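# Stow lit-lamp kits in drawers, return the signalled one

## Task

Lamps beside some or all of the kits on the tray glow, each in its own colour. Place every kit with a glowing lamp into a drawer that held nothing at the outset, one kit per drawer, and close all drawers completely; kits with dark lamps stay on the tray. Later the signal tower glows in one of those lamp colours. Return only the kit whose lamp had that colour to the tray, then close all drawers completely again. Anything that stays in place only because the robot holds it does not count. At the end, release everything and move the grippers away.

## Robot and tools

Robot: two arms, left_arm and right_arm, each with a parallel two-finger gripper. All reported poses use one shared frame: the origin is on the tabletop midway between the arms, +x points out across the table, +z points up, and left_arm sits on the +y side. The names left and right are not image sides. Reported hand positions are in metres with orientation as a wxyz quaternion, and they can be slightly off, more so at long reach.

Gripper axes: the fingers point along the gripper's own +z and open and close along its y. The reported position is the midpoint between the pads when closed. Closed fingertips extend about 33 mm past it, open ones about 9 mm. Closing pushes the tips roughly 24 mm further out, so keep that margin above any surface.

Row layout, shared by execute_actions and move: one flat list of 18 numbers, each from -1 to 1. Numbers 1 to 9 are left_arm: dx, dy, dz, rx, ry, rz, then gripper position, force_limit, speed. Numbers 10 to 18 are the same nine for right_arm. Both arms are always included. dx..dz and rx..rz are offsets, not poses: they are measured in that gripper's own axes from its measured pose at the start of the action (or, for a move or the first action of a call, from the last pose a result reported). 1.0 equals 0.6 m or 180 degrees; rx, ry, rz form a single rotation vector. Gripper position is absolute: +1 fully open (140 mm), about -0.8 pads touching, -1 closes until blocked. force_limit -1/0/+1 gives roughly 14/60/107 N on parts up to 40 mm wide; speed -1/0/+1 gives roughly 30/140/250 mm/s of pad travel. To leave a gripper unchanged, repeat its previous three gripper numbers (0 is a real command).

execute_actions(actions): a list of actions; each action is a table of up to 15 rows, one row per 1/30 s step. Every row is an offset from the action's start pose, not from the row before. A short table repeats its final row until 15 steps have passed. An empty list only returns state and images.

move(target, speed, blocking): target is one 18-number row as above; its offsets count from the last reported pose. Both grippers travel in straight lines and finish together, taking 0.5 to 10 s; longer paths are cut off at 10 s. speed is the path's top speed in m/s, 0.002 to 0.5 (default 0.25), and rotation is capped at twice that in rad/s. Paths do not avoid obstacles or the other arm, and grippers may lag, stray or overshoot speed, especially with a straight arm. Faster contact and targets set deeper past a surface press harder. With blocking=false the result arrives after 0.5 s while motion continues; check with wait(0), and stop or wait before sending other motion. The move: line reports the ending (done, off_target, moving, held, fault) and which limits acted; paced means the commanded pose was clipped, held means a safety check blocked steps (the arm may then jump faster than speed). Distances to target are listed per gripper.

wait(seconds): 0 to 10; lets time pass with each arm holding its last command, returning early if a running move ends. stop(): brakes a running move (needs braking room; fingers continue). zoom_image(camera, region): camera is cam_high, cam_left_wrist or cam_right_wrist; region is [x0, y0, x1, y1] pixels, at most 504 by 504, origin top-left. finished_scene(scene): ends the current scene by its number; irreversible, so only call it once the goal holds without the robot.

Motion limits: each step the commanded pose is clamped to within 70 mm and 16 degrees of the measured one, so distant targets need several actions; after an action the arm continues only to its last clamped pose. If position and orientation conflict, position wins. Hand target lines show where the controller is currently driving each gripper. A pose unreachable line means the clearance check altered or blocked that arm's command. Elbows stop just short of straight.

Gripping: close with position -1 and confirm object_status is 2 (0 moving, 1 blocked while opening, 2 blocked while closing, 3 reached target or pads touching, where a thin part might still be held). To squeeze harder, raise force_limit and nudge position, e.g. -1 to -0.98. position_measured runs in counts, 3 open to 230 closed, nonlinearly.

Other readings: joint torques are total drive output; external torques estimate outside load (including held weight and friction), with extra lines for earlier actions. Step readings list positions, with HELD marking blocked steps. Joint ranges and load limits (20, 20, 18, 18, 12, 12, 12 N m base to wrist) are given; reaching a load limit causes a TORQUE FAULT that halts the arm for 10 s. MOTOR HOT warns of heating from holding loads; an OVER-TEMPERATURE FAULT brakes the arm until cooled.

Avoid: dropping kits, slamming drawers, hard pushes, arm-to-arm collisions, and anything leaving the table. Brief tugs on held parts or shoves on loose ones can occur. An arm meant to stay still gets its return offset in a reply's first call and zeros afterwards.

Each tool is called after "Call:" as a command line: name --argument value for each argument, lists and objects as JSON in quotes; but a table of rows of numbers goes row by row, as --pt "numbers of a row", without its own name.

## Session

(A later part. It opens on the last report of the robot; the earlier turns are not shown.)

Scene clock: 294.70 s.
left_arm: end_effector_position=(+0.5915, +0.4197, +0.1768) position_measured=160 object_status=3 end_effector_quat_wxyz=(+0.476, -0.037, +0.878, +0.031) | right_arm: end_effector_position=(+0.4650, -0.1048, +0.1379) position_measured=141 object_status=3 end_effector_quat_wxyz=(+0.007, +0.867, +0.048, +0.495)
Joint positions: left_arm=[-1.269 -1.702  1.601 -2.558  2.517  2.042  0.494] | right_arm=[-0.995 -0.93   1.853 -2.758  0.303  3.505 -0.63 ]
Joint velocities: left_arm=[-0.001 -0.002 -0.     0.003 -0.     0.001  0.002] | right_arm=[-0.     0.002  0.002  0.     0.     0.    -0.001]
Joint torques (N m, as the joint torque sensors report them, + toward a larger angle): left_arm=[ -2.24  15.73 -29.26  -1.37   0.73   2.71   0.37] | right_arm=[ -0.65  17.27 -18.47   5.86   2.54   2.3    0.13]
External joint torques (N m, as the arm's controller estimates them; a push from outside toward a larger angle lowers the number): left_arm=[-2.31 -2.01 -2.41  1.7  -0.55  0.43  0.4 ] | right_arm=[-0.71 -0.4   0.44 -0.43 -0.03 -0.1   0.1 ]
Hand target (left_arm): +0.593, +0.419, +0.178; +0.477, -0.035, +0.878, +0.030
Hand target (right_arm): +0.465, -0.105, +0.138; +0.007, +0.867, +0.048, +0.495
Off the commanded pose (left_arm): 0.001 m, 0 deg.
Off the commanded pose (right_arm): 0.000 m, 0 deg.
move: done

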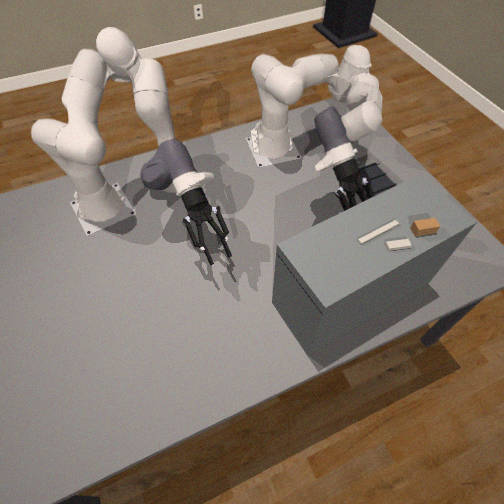

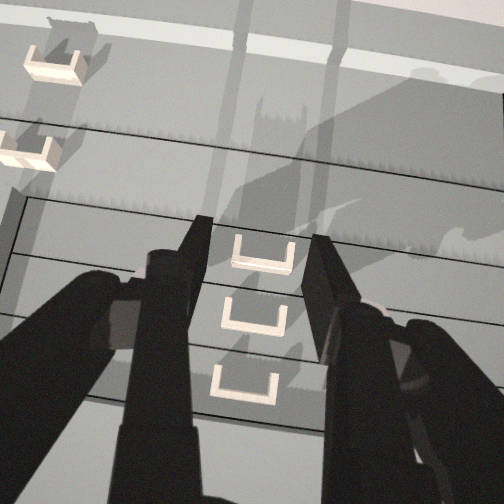

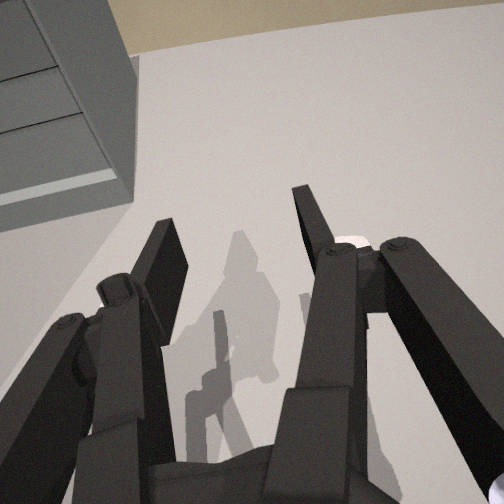

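Slightly further, then the same on L2.

Call:
move --target '[-0.011,0,0.017,0,0,0,-0.25,-0.3,-0.7,0,0,0,0,0,0,-0.1,0,0]' --speed 0.02

Call:
move --target '[-0.03,0,-0.045,0,0,0,-0.25,-0.3,-0.7,0,0,0,0,0,0,-0.1,0,0]' --speed 0.05

Call:
move --target '[-0.02,0,0.031,0,0,0,-0.25,-0.3,-0.7,0,0,0,0,0,0,-0.1,0,0]' --speed 0.02

Call:
move --target '[0,0,-0.17,0,0.08,0,-0.25,-0.3,-0.7,0,0,0,0,0,0,-0.1,0,0]'

Call:
move --target '[-0.03,0.4,-0.03,0,0.235,0.035,0.3,-0.2,-0.5,0,0,0,0,0,0,-0.1,0,0]'

Scene clock: 299.13 s.
left_arm: end_effector_position=(+0.5972, +0.4199, +0.1770) position_measured=160 object_status=3 end_effector_quat_wxyz=(+0.475, -0.039, +0.879, +0.032) | right_arm: end_effector_position=(+0.4650, -0.1048, +0.1379) position_measured=141 object_status=3 end_effector_quat_wxyz=(+0.007, +0.867, +0.048, +0.495)
Joint positions: left_arm=[-1.288 -1.702  1.596 -2.54   2.513  2.036  0.492] | right_arm=[-0.995 -0.93   1.853 -2.758  0.303  3.505 -0.63 ]
Joint velocities: left_arm=[-0.002 -0.    -0.001  0.001 -0.003 -0.004 -0.003] | right_arm=[-0.     0.001  0.    -0.002  0.    -0.001  0.001]
Joint torques (N m, as the joint torque sensors report them, + toward a larger angle): left_arm=[ -6.72  14.53 -27.61   7.15   2.     3.73   0.51] | right_arm=[ -0.52  17.26 -17.92   5.87   2.53   2.29   0.1 ]
External joint torques (N m, as the arm's controller estimates them; a push from outside toward a larger angle lowers the number): left_arm=[-6.89 -3.57 -0.49 10.01  0.7   1.48  0.53] | right_arm=[-0.51 -0.39  1.02 -0.3  -0.04 -0.09  0.07]
Hand target (left_arm): +0.603, +0.421, +0.177; +0.476, -0.037, +0.878, +0.031
Hand target (right_arm): +0.465, -0.105, +0.138; +0.007, +0.867, +0.048, +0.495
Off the commanded pose (left_arm): 0.006 m, 0 deg.
Off the commanded pose (right_arm): 0.000 m, 0 deg.
move: off_target (left_arm)

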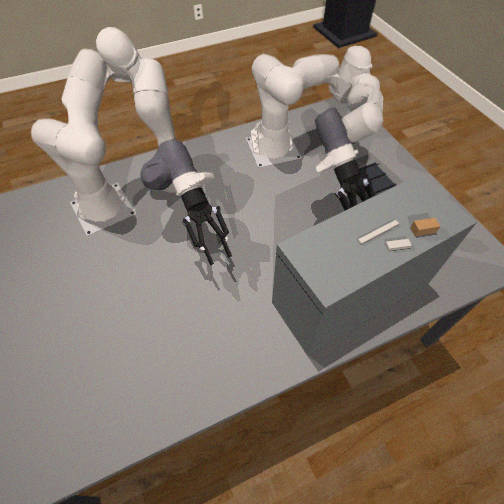

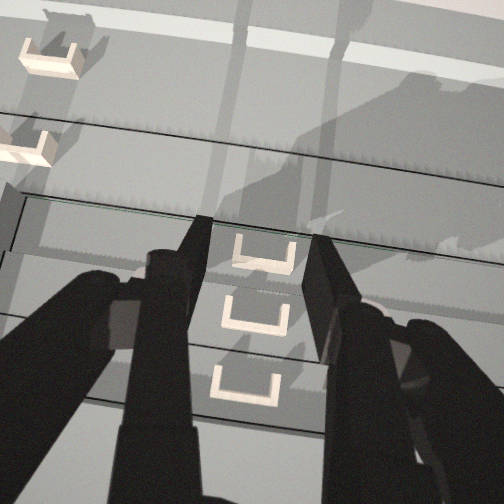

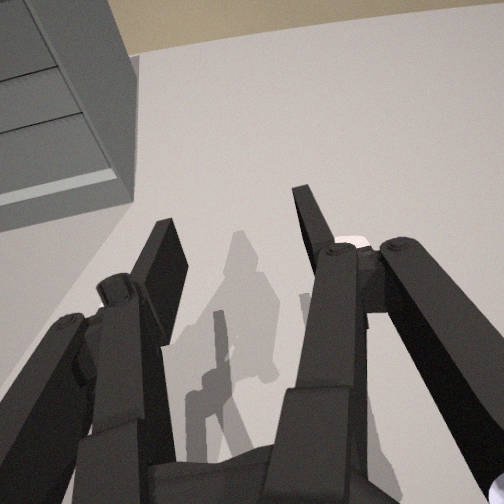

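Scene clock: 300.07 s.
left_arm: end_effector_position=(+0.5863, +0.4177, +0.2080) position_measured=160 object_status=3 end_effector_quat_wxyz=(+0.477, -0.040, +0.877, +0.029) | right_arm: end_effector_position=(+0.4650, -0.1048, +0.1379) position_measured=141 object_status=3 end_effector_quat_wxyz=(+0.007, +0.867, +0.048, +0.495)
Joint positions: left_arm=[-1.267 -1.684  1.521 -2.579  2.437  2.009  0.497] | right_arm=[-0.995 -0.93   1.853 -2.758  0.303  3.505 -0.63 ]
Joint velocities: left_arm=[ 0.002  0.012 -0.004 -0.001 -0.02  -0.003  0.002] | right_arm=[-0.     0.    -0.001  0.001  0.001  0.     0.   ]
Joint torques (N m, as the joint torque sensors report them, + toward a larger angle): left_arm=[  2.33  16.68 -29.06  -3.33   0.23   1.9    0.16] | right_arm=[ -0.73  17.38 -18.2    5.83   2.56   2.24   0.13]
External joint torques (N m, as the arm's controller estimates them; a push from outside toward a larger angle lowers the number): left_arm=[ 2.33 -0.96 -2.43 -1.99 -1.14 -0.4   0.19] | right_arm=[-0.7  -0.27  0.84 -0.43 -0.04 -0.16  0.1 ]
Hand target (left_arm): +0.585, +0.419, +0.207; +0.475, -0.039, +0.879, +0.031
Hand target (right_arm): +0.465, -0.105, +0.138; +0.007, +0.867, +0.048, +0.495
Off the commanded pose (left_arm): 0.002 m, 0 deg.
Off the commanded pose (right_arm): 0.000 m, 0 deg.
move: done

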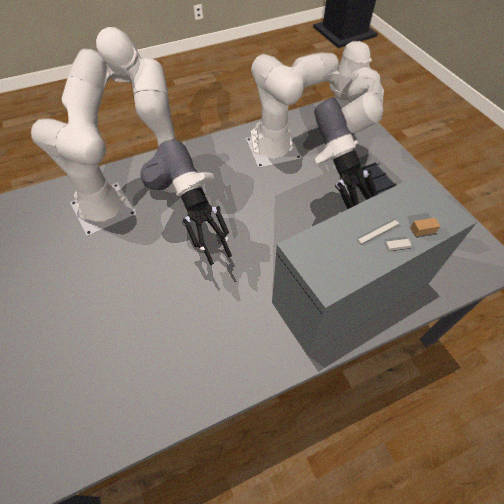

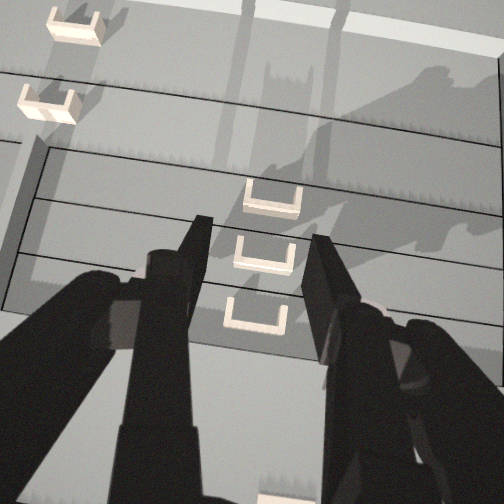

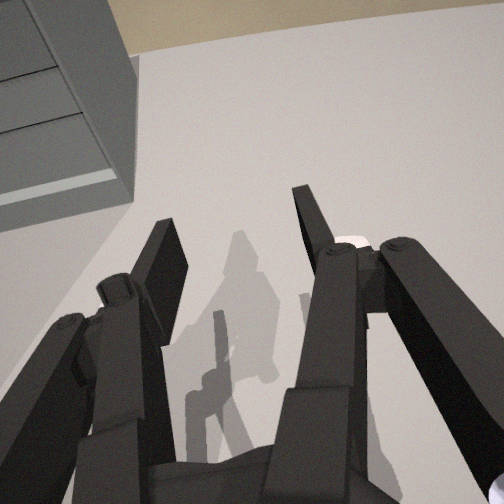

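Scene clock: 301.40 s.
left_arm: end_effector_position=(+0.5994, +0.4190, +0.2076) position_measured=160 object_status=3 end_effector_quat_wxyz=(+0.474, -0.045, +0.879, +0.031) | right_arm: end_effector_position=(+0.4650, -0.1048, +0.1379) position_measured=141 object_status=3 end_effector_quat_wxyz=(+0.007, +0.867, +0.048, +0.495)
Joint positions: left_arm=[-1.309 -1.684  1.515 -2.537  2.434  1.998  0.495] | right_arm=[-0.995 -0.93   1.853 -2.758  0.303  3.505 -0.63 ]
Joint velocities: left_arm=[-0.002  0.    -0.002 -0.    -0.002 -0.005 -0.003] | right_arm=[ 0.002  0.    -0.001 -0.001 -0.001 -0.001  0.001]
Joint torques (N m, as the joint torque sensors report them, + toward a larger angle): left_arm=[ -9.11  14.63 -24.97  12.85   3.16   4.82   0.78] | right_arm=[ -0.51  17.33 -18.13   5.82   2.55   2.28   0.12]
External joint torques (N m, as the arm's controller estimates them; a push from outside toward a larger angle lowers the number): left_arm=[-9.18 -3.9   2.33 14.22  1.78  2.52  0.8 ] | right_arm=[-0.53 -0.31  0.86 -0.44 -0.03 -0.12  0.1 ]
Hand target (left_arm): +0.608, +0.419, +0.208; +0.477, -0.040, +0.877, +0.029
Hand target (right_arm): +0.465, -0.105, +0.138; +0.007, +0.867, +0.048, +0.495
Off the commanded pose (left_arm): 0.009 m, 1 deg.
Off the commanded pose (right_arm): 0.000 m, 0 deg.
move: off_target (left_arm)

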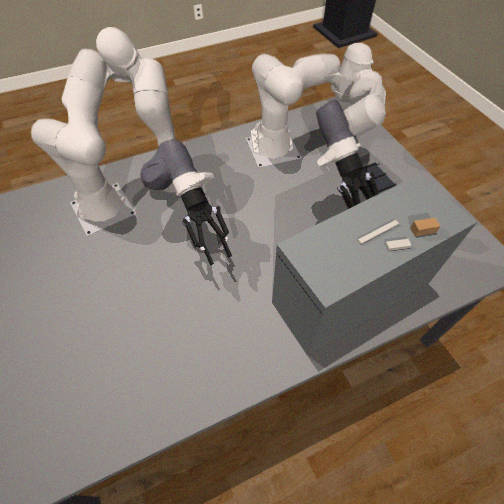

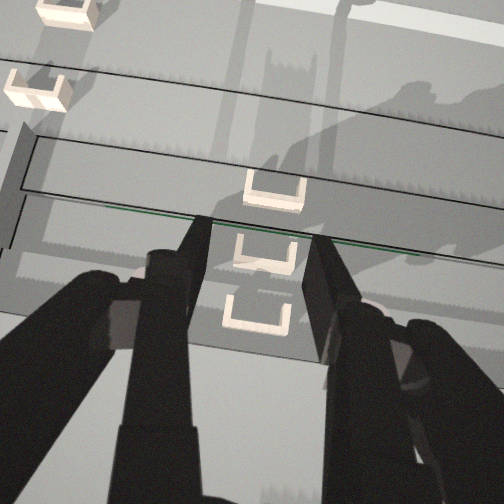

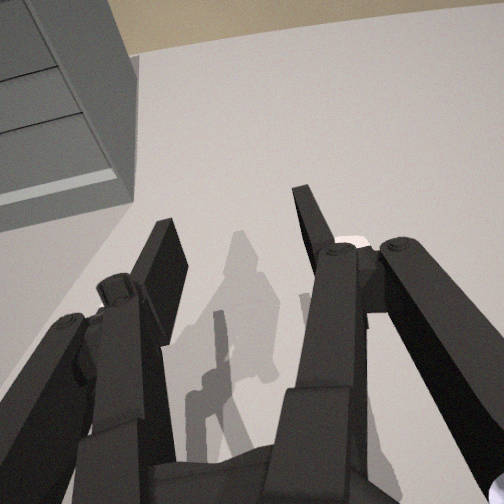

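Scene clock: 302.63 s.
left_arm: end_effector_position=(+0.5156, +0.4070, +0.2664) position_measured=160 object_status=3 end_effector_quat_wxyz=(+0.363, -0.049, +0.930, +0.021) | right_arm: end_effector_position=(+0.4650, -0.1048, +0.1379) position_measured=141 object_status=3 end_effector_quat_wxyz=(+0.007, +0.867, +0.048, +0.495)
Joint positions: left_arm=[-1.259 -1.567  1.175 -2.601  1.848  1.789  0.572] | right_arm=[-0.995 -0.93   1.853 -2.758  0.303  3.505 -0.63 ]
Joint velocities: left_arm=[ 0.     0.002 -0.001  0.001 -0.008 -0.005  0.013] | right_arm=[-0.    -0.001 -0.     0.001  0.001  0.     0.002]
Joint torques (N m, as the joint torque sensors report them, + toward a larger angle): left_arm=[  2.15  16.72 -27.07   7.55   0.51   2.41   0.24] | right_arm=[ -0.25  16.99 -17.94   6.02   2.54   2.28   0.11]
External joint torques (N m, as the arm's controller estimates them; a push from outside toward a larger angle lowers the number): left_arm=[ 2.1  -0.74 -2.28  0.89 -1.17 -0.28  0.26] | right_arm=[-0.29 -0.64  1.03 -0.27 -0.04 -0.12  0.08]
Hand target (left_arm): +0.515, +0.410, +0.266; +0.361, -0.048, +0.931, +0.024
Hand target (right_arm): +0.465, -0.105, +0.138; +0.007, +0.867, +0.048, +0.495
Off the commanded pose (left_arm): 0.004 m, 1 deg.
Off the commanded pose (right_arm): 0.000 m, 0 deg.
move: off_target (left_arm)

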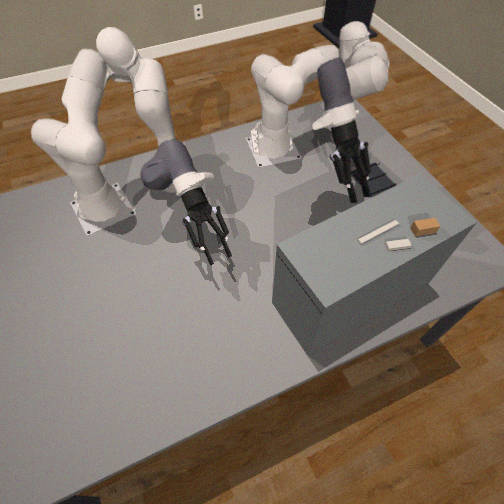

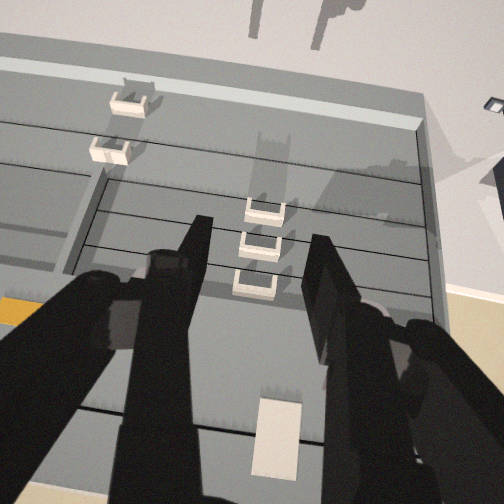

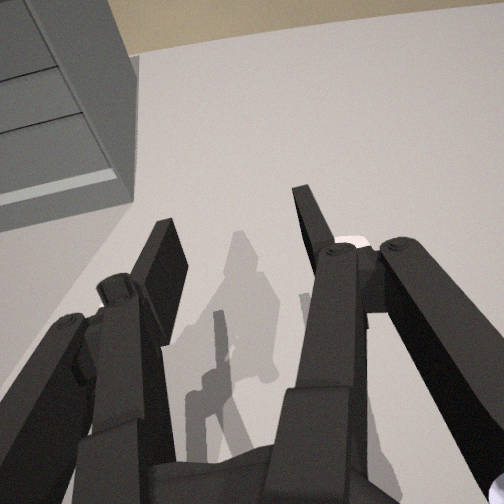

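Scene clock: 305.10 s.
left_arm: end_effector_position=(+0.4931, +0.6434, +0.2912) position_measured=91 object_status=3 end_effector_quat_wxyz=(-0.000, -0.007, +1.000, +0.026) | right_arm: end_effector_position=(+0.4650, -0.1048, +0.1379) position_measured=141 object_status=3 end_effector_quat_wxyz=(+0.007, +0.867, +0.048, +0.495)
Joint positions: left_arm=[-1.515 -1.248  1.214 -1.606  1.27   1.233  1.344] | right_arm=[-0.995 -0.93   1.853 -2.758  0.303  3.505 -0.63 ]
Joint velocities: left_arm=[-0.001 -0.    -0.001  0.002  0.    -0.005  0.026] | right_arm=[ 0.002 -0.001 -0.     0.    -0.     0.    -0.   ]
Joint torques (N m, as the joint torque sensors report them, + toward a larger angle): left_arm=[ -1.78  31.75 -29.7    8.1    0.34   1.81   0.33] | right_arm=[ -0.42  17.21 -18.08   5.89   2.54   2.27   0.15]
External joint torques (N m, as the arm's controller estimates them; a push from outside toward a larger angle lowers the number): left_arm=[-1.68 -3.24 -1.49  2.56 -0.58 -0.59  0.32] | right_arm=[-0.48 -0.41  0.89 -0.4  -0.04 -0.14  0.12]
Hand target (left_arm): +0.493, +0.643, +0.291; -0.002, -0.000, +1.000, +0.025
Hand target (right_arm): +0.465, -0.105, +0.138; +0.007, +0.867, +0.048, +0.495
Off the commanded pose (left_arm): 0.003 m, 1 deg.
Off the commanded pose (right_arm): 0.000 m, 0 deg.
move: done

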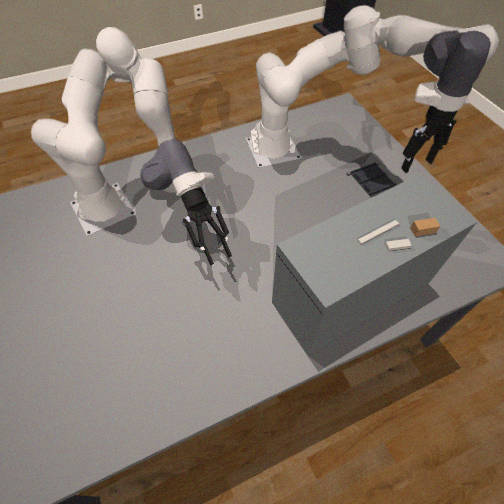

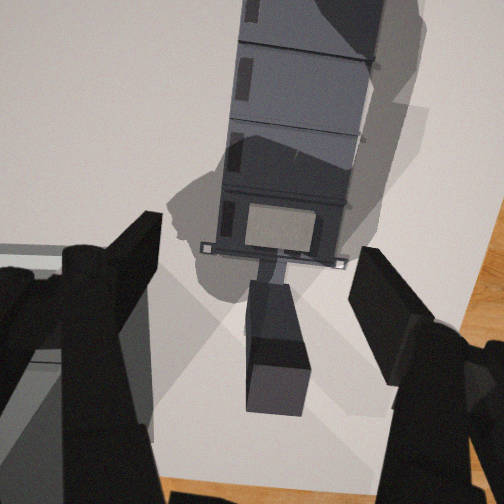

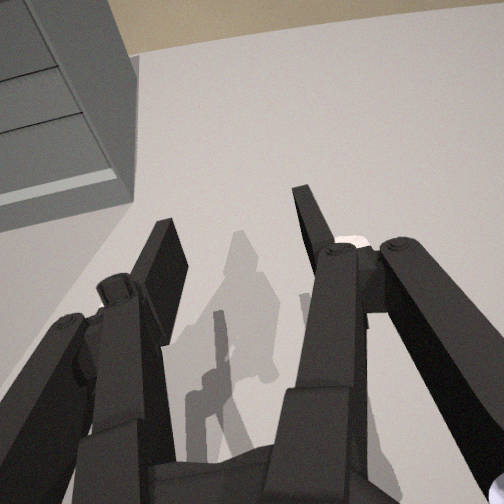

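Call:
move --target '[0.08,0,0.02,0.0165,0,0,0.3,-0.2,-0.5,0,0,0,0,0,0,-0.1,0,0]'

Call:
wait --seconds 5

Scene clock: 307.33 s.
left_arm: end_effector_position=(+0.4463, +0.6467, +0.2784) position_measured=91 object_status=3 end_effector_quat_wxyz=(-0.001, -0.005, +1.000, +0.003) | right_arm: end_effector_position=(+0.4650, -0.1048, +0.1379) position_measured=141 object_status=3 end_effector_quat_wxyz=(+0.007, +0.867, +0.048, +0.495)
Joint positions: left_arm=[-1.367 -1.316  1.163 -1.759  1.232  1.231  1.333] | right_arm=[-0.995 -0.93   1.853 -2.758  0.303  3.505 -0.63 ]
Joint velocities: left_arm=[ 0.002 -0.    -0.    -0.002 -0.002  0.    -0.01 ] | right_arm=[-0.    -0.    -0.001 -0.    -0.001 -0.     0.   ]
Joint torques (N m, as the joint torque sensors report them, + toward a larger angle): left_arm=[  2.16  28.6  -31.36   4.05  -0.38   2.26  -0.01] | right_arm=[ -0.46  17.37 -18.1    5.8    2.55   2.27   0.12]
External joint torques (N m, as the arm's controller estimates them; a push from outside toward a larger angle lowers the number): left_arm=[ 1.96 -3.63 -2.55 -1.43 -1.18 -0.16 -0.01] | right_arm=[-0.42 -0.3   0.92 -0.46 -0.04 -0.13  0.09]
Hand target (left_arm): +0.445, +0.645, +0.279; -0.001, -0.007, +1.000, +0.001
Hand target (right_arm): +0.465, -0.105, +0.138; +0.007, +0.867, +0.048, +0.495
Off the commanded pose (left_arm): 0.004 m, 0 deg.
Off the commanded pose (right_arm): 0.000 m, 0 deg.
move: off_target (left_arm)

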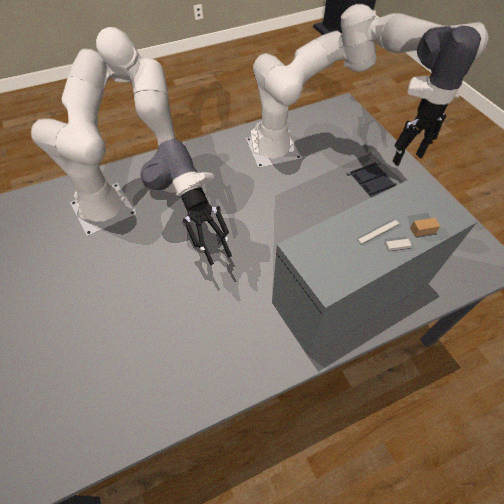

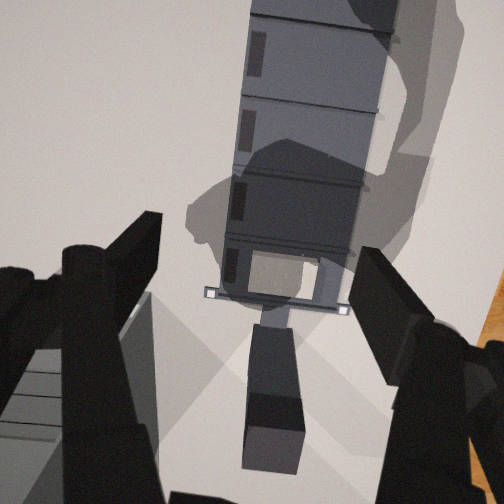

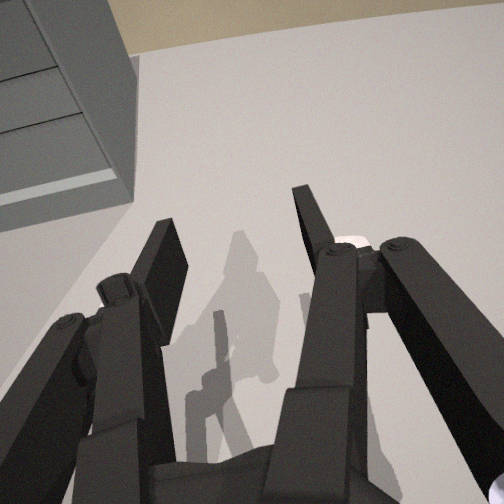

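Scene clock: 312.33 s.
left_arm: end_effector_position=(+0.4463, +0.6463, +0.2785) position_measured=91 object_status=3 end_effector_quat_wxyz=(-0.001, -0.006, +1.000, +0.003) | right_arm: end_effector_position=(+0.4650, -0.1048, +0.1379) position_measured=141 object_status=3 end_effector_quat_wxyz=(+0.007, +0.867, +0.048, +0.495)
Joint positions: left_arm=[-1.367 -1.316  1.163 -1.759  1.232  1.231  1.33 ] | right_arm=[-0.995 -0.93   1.853 -2.758  0.303  3.505 -0.63 ]
Joint velocities: left_arm=[-0.001  0.002  0.    -0.    -0.001 -0.     0.001] | right_arm=[-0.     0.001 -0.001 -0.001 -0.001 -0.     0.   ]
Joint torques (N m, as the joint torque sensors report them, + toward a larger angle): left_arm=[  1.8   28.09 -30.94   3.99  -0.43   2.22   0.01] | right_arm=[ -0.53  17.26 -18.19   5.76   2.55   2.3    0.12]
External joint torques (N m, as the arm's controller estimates them; a push from outside toward a larger angle lowers the number): left_arm=[ 1.84 -4.2  -2.13 -1.35 -1.2  -0.19  0.01] | right_arm=[-0.46 -0.41  0.85 -0.4  -0.04 -0.09  0.09]
Hand target (left_arm): +0.445, +0.645, +0.279; -0.001, -0.007, +1.000, +0.001
Hand target (right_arm): +0.465, -0.105, +0.138; +0.007, +0.867, +0.048, +0.495
Off the commanded pose (left_arm): 0.003 m, 0 deg.
Off the commanded pose (right_arm): 0.000 m, 0 deg.
wait: 5.00 s; at rest by 0.17 s

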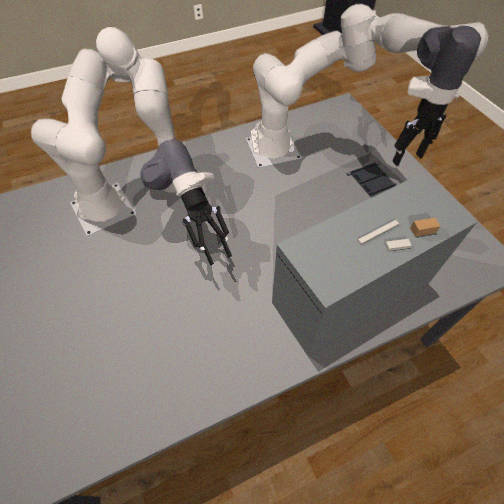

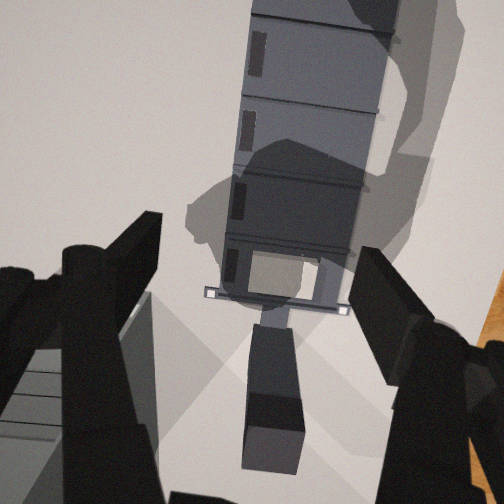

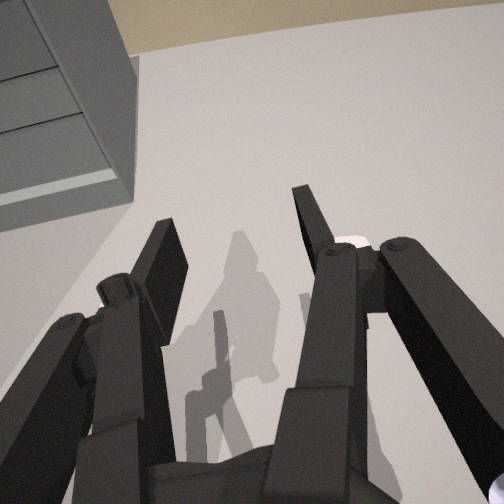

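Call:
wait --seconds 10

Call:
wait --seconds 10

Scene clock: 323.13 s.
left_arm: end_effector_position=(+0.4463, +0.6463, +0.2785) position_measured=91 object_status=3 end_effector_quat_wxyz=(-0.001, -0.006, +1.000, +0.003) | right_arm: end_effector_position=(+0.4650, -0.1048, +0.1379) position_measured=141 object_status=3 end_effector_quat_wxyz=(+0.007, +0.867, +0.048, +0.495)
Joint positions: left_arm=[-1.367 -1.316  1.163 -1.76   1.231  1.231  1.33 ] | right_arm=[-0.995 -0.93   1.853 -2.758  0.303  3.505 -0.63 ]
Joint velocities: left_arm=[ 0.    -0.001 -0.001 -0.     0.001  0.001 -0.001] | right_arm=[-0.    -0.    -0.001  0.    -0.     0.001  0.002]
Joint torques (N m, as the joint torque sensors report them, + toward a larger angle): left_arm=[  1.99  28.88 -31.92   4.17  -0.35   2.28  -0.06] | right_arm=[ -0.52  17.42 -18.04   5.79   2.55   2.3    0.13]
External joint torques (N m, as the arm's controller estimates them; a push from outside toward a larger angle lowers the number): left_arm=[ 1.92 -3.29 -3.17 -1.26 -1.14 -0.14 -0.06] | right_arm=[-0.53 -0.21  0.97 -0.47 -0.03 -0.1   0.11]
Hand target (left_arm): +0.445, +0.645, +0.279; -0.001, -0.007, +1.000, +0.001
Hand target (right_arm): +0.465, -0.105, +0.138; +0.007, +0.867, +0.048, +0.495
Off the commanded pose (left_arm): 0.003 m, 0 deg.
Off the commanded pose (right_arm): 0.000 m, 0 deg.
wait: 10.00 s; at rest from the start

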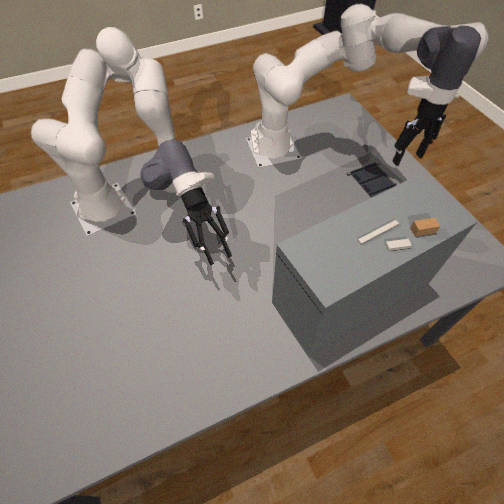

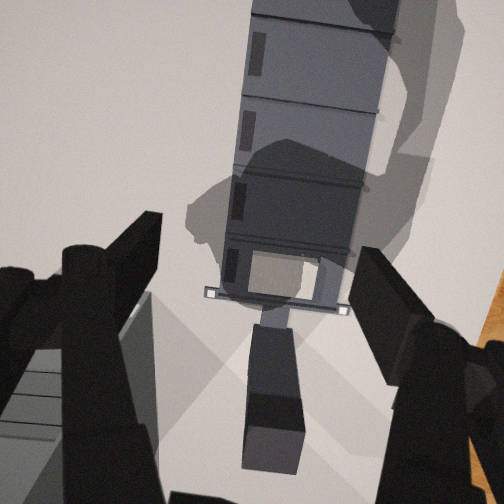

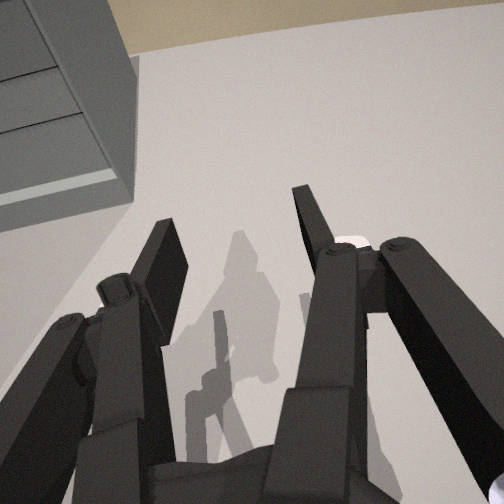

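Scene clock: 333.13 s.
left_arm: end_effector_position=(+0.4463, +0.6463, +0.2785) position_measured=91 object_status=3 end_effector_quat_wxyz=(-0.001, -0.006, +1.000, +0.003) | right_arm: end_effector_position=(+0.4650, -0.1048, +0.1379) position_measured=141 object_status=3 end_effector_quat_wxyz=(+0.007, +0.867, +0.048, +0.495)
Joint positions: left_arm=[-1.367 -1.316  1.163 -1.76   1.231  1.231  1.33 ] | right_arm=[-0.995 -0.93   1.853 -2.758  0.303  3.505 -0.63 ]
Joint velocities: left_arm=[-0.    -0.    -0.    -0.001  0.    -0.     0.   ] | right_arm=[-0.001 -0.    -0.    -0.    -0.001  0.     0.001]
Joint torques (N m, as the joint torque sensors report them, + toward a larger angle): left_arm=[  1.75  29.37 -31.75   3.65  -0.5    2.23  -0.23] | right_arm=[ -0.55  17.54 -18.18   5.84   2.55   2.26   0.11]
External joint torques (N m, as the arm's controller estimates them; a push from outside toward a larger angle lowers the number): left_arm=[ 1.75 -2.77 -3.06 -1.7  -1.28 -0.18 -0.23] | right_arm=[-0.55 -0.08  0.79 -0.38 -0.03 -0.14  0.09]
Hand target (left_arm): +0.445, +0.645, +0.279; -0.001, -0.007, +1.000, +0.001
Hand target (right_arm): +0.465, -0.105, +0.138; +0.007, +0.867, +0.048, +0.495
Off the commanded pose (left_arm): 0.003 m, 0 deg.
Off the commanded pose (right_arm): 0.000 m, 0 deg.
wait: 10.00 s; at rest by 0.17 s

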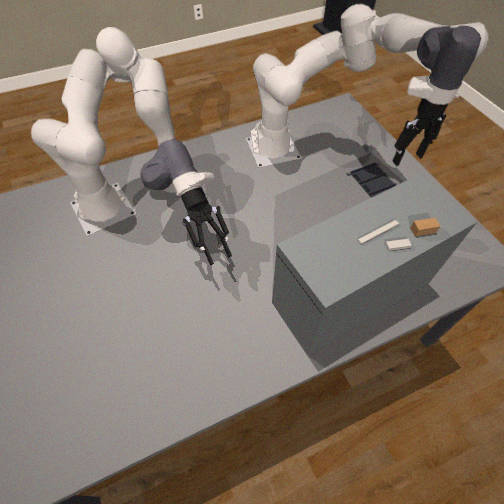

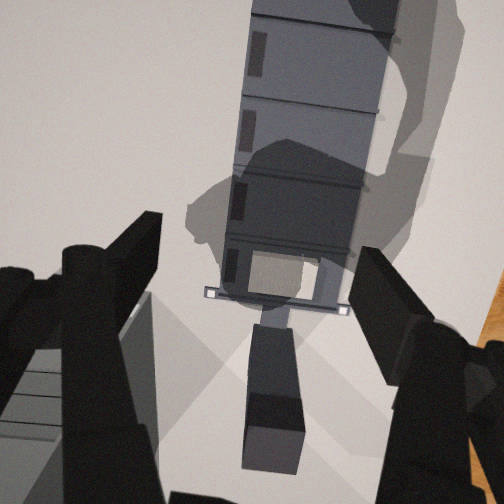

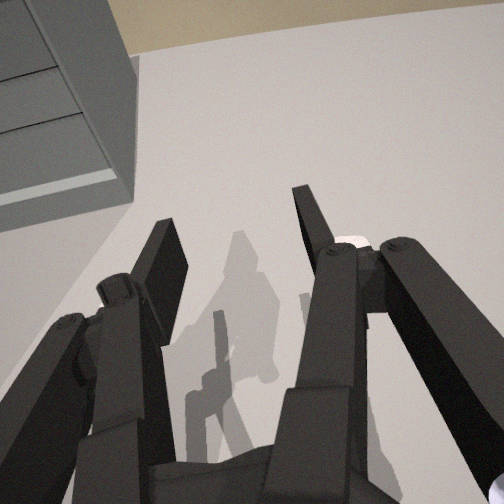

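Call:
wait --seconds 10

Call:
move --target '[0,0,0,0,0,0,0.3,-0.2,-0.5,0.03,-0.52,0.06,0,0,0,-0.1,0,0]'

Scene clock: 344.33 s.
left_arm: end_effector_position=(+0.4463, +0.6463, +0.2785) position_measured=91 object_status=3 end_effector_quat_wxyz=(-0.001, -0.006, +1.000, +0.003) | right_arm: end_effector_position=(+0.4650, -0.1048, +0.1379) position_measured=141 object_status=3 end_effector_quat_wxyz=(+0.007, +0.867, +0.048, +0.495)
Joint positions: left_arm=[-1.367 -1.316  1.163 -1.76   1.231  1.231  1.33 ] | right_arm=[-0.995 -0.93   1.853 -2.758  0.303  3.505 -0.63 ]
Joint velocities: left_arm=[ 0.     0.    -0.     0.001  0.    -0.     0.001] | right_arm=[ 0.    -0.001 -0.001 -0.001  0.001 -0.001  0.002]
Joint torques (N m, as the joint torque sensors report them, + toward a larger angle): left_arm=[  1.61  29.23 -31.43   4.07  -0.43   2.22  -0.1 ] | right_arm=[ -0.44  17.4  -18.11   6.01   2.54   2.31   0.13]
External joint torques (N m, as the arm's controller estimates them; a push from outside toward a larger angle lowers the number): left_arm=[ 1.64 -3.05 -2.64 -1.3  -1.21 -0.21 -0.1 ] | right_arm=[-0.46 -0.27  0.88 -0.25 -0.04 -0.09  0.1 ]
Hand target (left_arm): +0.445, +0.645, +0.279; -0.001, -0.007, +1.000, +0.001
Hand target (right_arm): +0.465, -0.105, +0.138; +0.007, +0.867, +0.048, +0.495
Off the commanded pose (left_arm): 0.003 m, 0 deg.
Off the commanded pose (right_arm): 0.000 m, 0 deg.
wait: 10.00 s; at rest from the start

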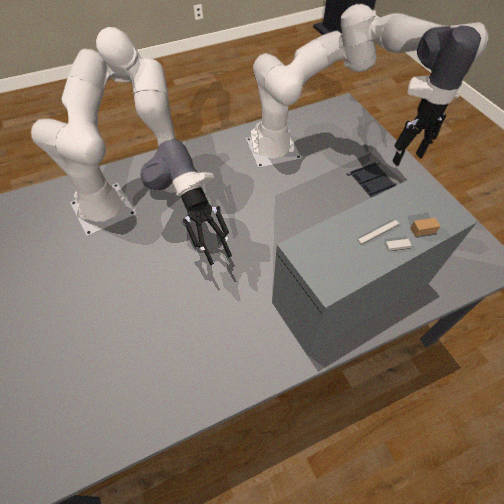

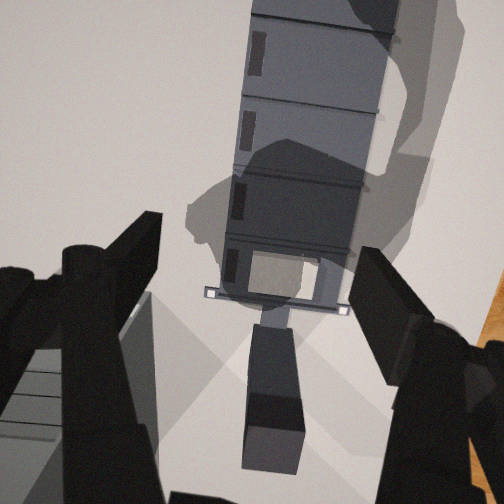

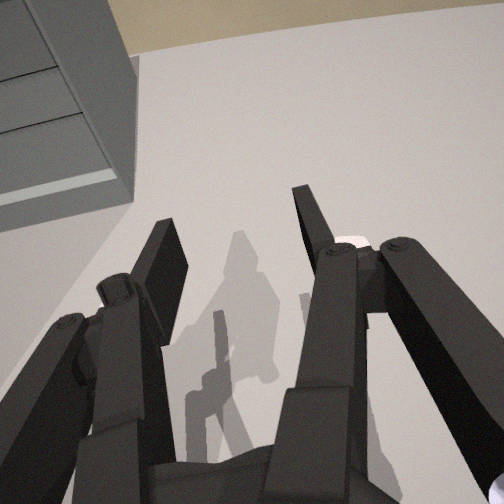

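Scene clock: 346.37 s.
left_arm: end_effector_position=(+0.4463, +0.6463, +0.2785) position_measured=91 object_status=3 end_effector_quat_wxyz=(-0.001, -0.006, +1.000, +0.003) | right_arm: end_effector_position=(+0.4786, +0.2113, +0.1211) position_measured=141 object_status=3 end_effector_quat_wxyz=(+0.008, +0.866, +0.054, +0.497)
Joint positions: left_arm=[-1.367 -1.316  1.163 -1.76   1.231  1.231  1.33 ] | right_arm=[-1.191 -1.358  1.899 -1.747  0.394  2.765 -0.475]
Joint velocities: left_arm=[-0.001  0.    -0.    -0.    -0.001 -0.     0.001] | right_arm=[-0.    -0.002  0.002  0.002  0.003 -0.015  0.012]
Joint torques (N m, as the joint torque sensors report them, + toward a larger angle): left_arm=[  0.03  29.59 -31.     5.04   0.62   2.29   0.12] | right_arm=[ -1.64  37.41 -30.52   7.36   2.59   1.63   0.45]
External joint torques (N m, as the arm's controller estimates them; a push from outside toward a larger angle lowers the number): left_arm=[ 0.08 -2.63 -2.26 -0.3  -0.16 -0.12  0.12] | right_arm=[-1.7  -1.47 -0.3   1.03  1.02 -0.45  0.42]
Hand target (left_arm): +0.446, +0.646, +0.278; -0.001, -0.006, +1.000, +0.003
Hand target (right_arm): +0.480, +0.210, +0.122; +0.006, +0.866, +0.047, +0.497
Off the commanded pose (left_arm): 0.000 m, 0 deg.
Off the commanded pose (right_arm): 0.006 m, 1 deg.
move: off_target (right_arm)

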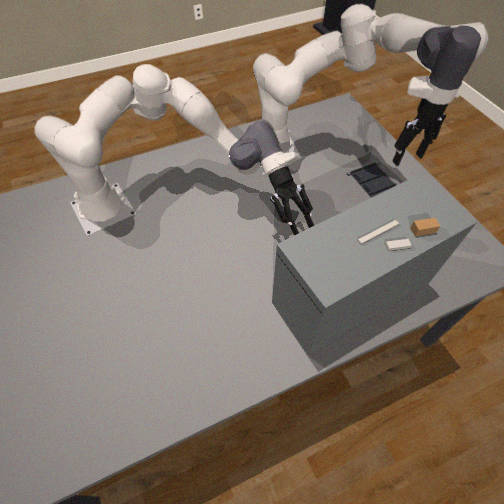

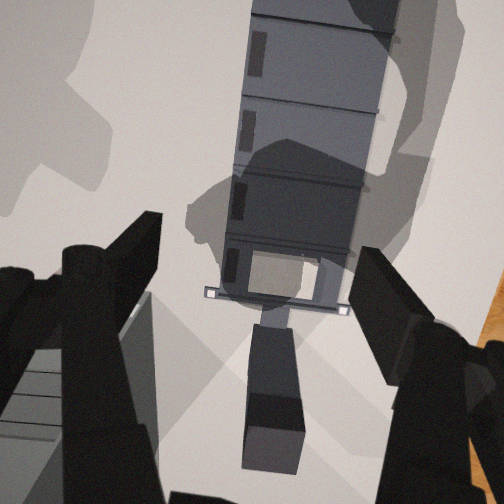

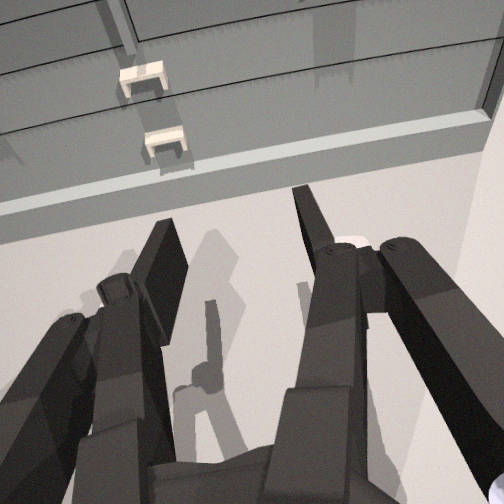

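Call:
move --target '[0,0,0,0,0,0,0.3,-0.2,-0.5,0.19,0.08,-0.11,0,0,0,-0.1,0,0]'

Call:
zoom_image --camera "cam_right_wrist" --region '[0,0,504,260]'

Scene clock: 350.23 s.
left_arm: end_effector_position=(+0.4463, +0.6463, +0.2785) position_measured=91 object_status=3 end_effector_quat_wxyz=(-0.001, -0.006, +1.000, +0.003) | right_arm: end_effector_position=(+0.4829, +0.1728, +0.2537) position_measured=141 object_status=3 end_effector_quat_wxyz=(+0.003, +0.867, +0.048, +0.496)
Joint positions: left_arm=[-1.367 -1.316  1.163 -1.76   1.231  1.231  1.33 ] | right_arm=[-1.082 -1.105  1.752 -1.908  0.281  2.746 -0.595]
Joint velocities: left_arm=[-0.     0.001  0.    -0.     0.001 -0.     0.   ] | right_arm=[ 0.     0.004  0.    -0.002 -0.015 -0.001 -0.015]
Joint torques (N m, as the joint torque sensors report them, + toward a larger angle): left_arm=[  0.18  29.28 -30.33   5.79   0.67   2.38   0.11] | right_arm=[  0.43  33.11 -26.7    9.46   0.42   1.91  -0.18]
External joint torques (N m, as the arm's controller estimates them; a push from outside toward a larger angle lowers the number): left_arm=[ 0.16 -2.94 -1.57  0.4  -0.12 -0.03  0.11] | right_arm=[ 0.29  0.44  2.24 -1.86 -1.13 -0.45 -0.2 ]
Hand target (left_arm): +0.446, +0.646, +0.278; -0.001, -0.006, +1.000, +0.003
Hand target (right_arm): +0.482, +0.172, +0.252; +0.008, +0.867, +0.055, +0.495
Off the commanded pose (left_arm): 0.000 m, 0 deg.
Off the commanded pose (right_arm): 0.002 m, 1 deg.
move: done

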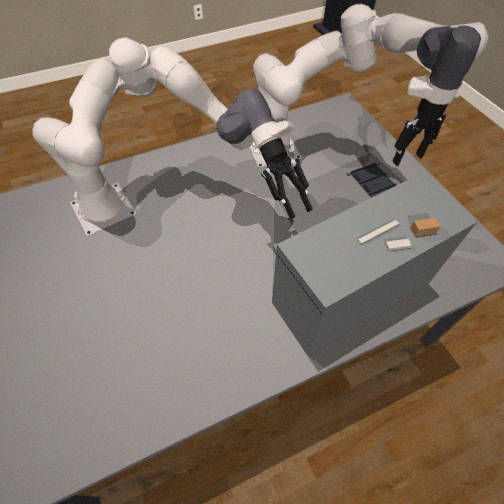

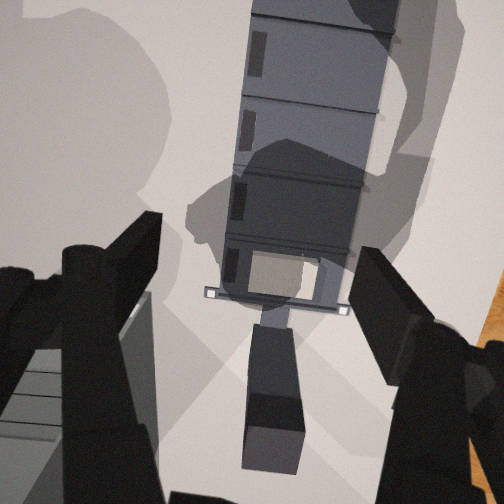

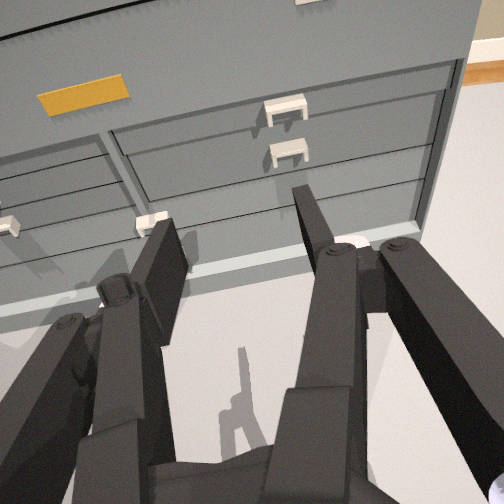

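Region (0, 0, 504, 260) of cam_right_wrist's 504x504 image, scaled by 1.000; it fills the top 260 rows of this view, and the rest is white.

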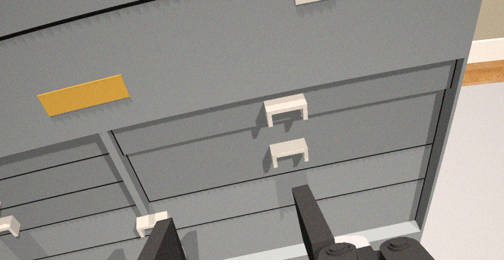

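Call:
zoom_image --camera "cam_right_wrist" --region '[300,40,500,250]'

Call:
zoom_image --camera "cam_right_wrist" --region '[0,100,200,260]'

Call:
wait --seconds 5

Region (300, 40, 500, 250) of cam_right_wrist's 504x504 image, scaled by 2.400, with more detail than that image has; it fills the left 480 columns of this view, and the rest is white.

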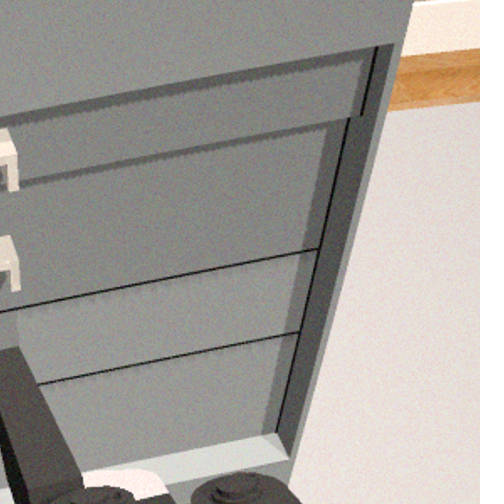

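Region (0, 100, 200, 260) of cam_right_wrist's 504x504 image, scaled by 2.520, with more detail than that image has; it fills the top 403 rows of this view, and the rest is white.

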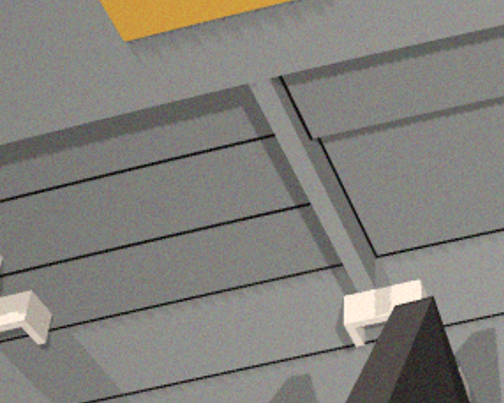

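Scene clock: 357.37 s.
left_arm: end_effector_position=(+0.4463, +0.6463, +0.2785) position_measured=91 object_status=3 end_effector_quat_wxyz=(-0.001, -0.006, +1.000, +0.003) | right_arm: end_effector_position=(+0.4829, +0.1726, +0.2537) position_measured=141 object_status=3 end_effector_quat_wxyz=(+0.004, +0.867, +0.051, +0.496)
Joint positions: left_arm=[-1.367 -1.316  1.163 -1.76   1.231  1.231  1.33 ] | right_arm=[-1.082 -1.104  1.752 -1.908  0.279  2.746 -0.599]
Joint velocities: left_arm=[ 0.001 -0.001  0.     0.001  0.001  0.001  0.   ] | right_arm=[-0.001  0.001  0.001  0.     0.001  0.     0.002]
Joint torques (N m, as the joint torque sensors report them, + toward a larger angle): left_arm=[  0.48  30.53 -30.47   5.95   0.58   2.43   0.07] | right_arm=[  0.37  33.1  -26.68   9.62   0.43   1.93  -0.21]
External joint torques (N m, as the arm's controller estimates them; a push from outside toward a larger angle lowers the number): left_arm=[ 0.5  -1.65 -1.74  0.59 -0.2   0.01  0.07] | right_arm=[ 0.46  0.37  2.35 -1.61 -1.12 -0.4  -0.24]
Hand target (left_arm): +0.446, +0.646, +0.278; -0.001, -0.006, +1.000, +0.003
Hand target (right_arm): +0.482, +0.172, +0.252; +0.008, +0.867, +0.055, +0.495
Off the commanded pose (left_arm): 0.000 m, 0 deg.
Off the commanded pose (right_arm): 0.002 m, 1 deg.
wait: 5.00 s; at rest from the start

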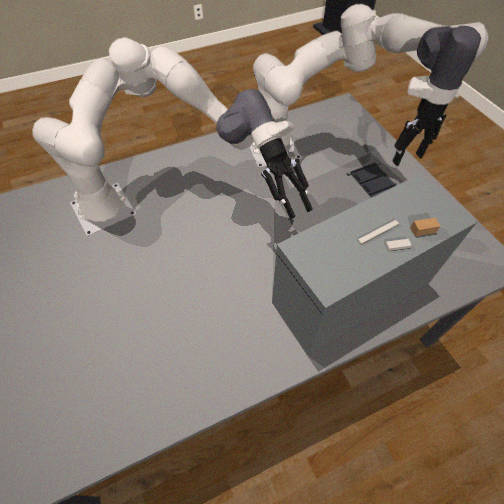

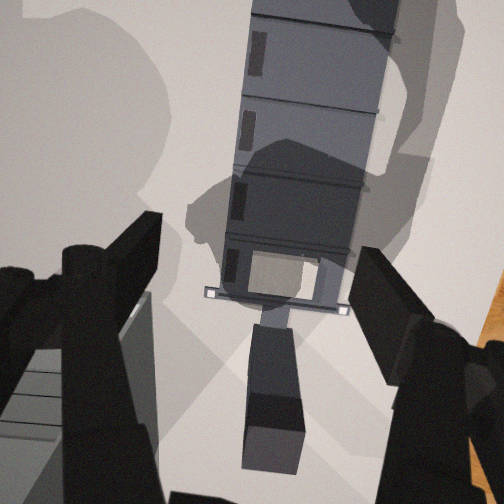

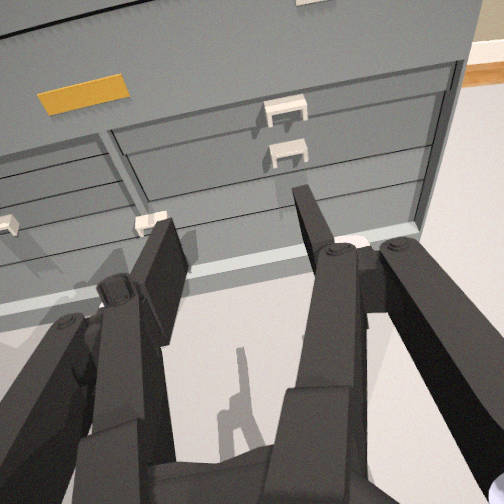

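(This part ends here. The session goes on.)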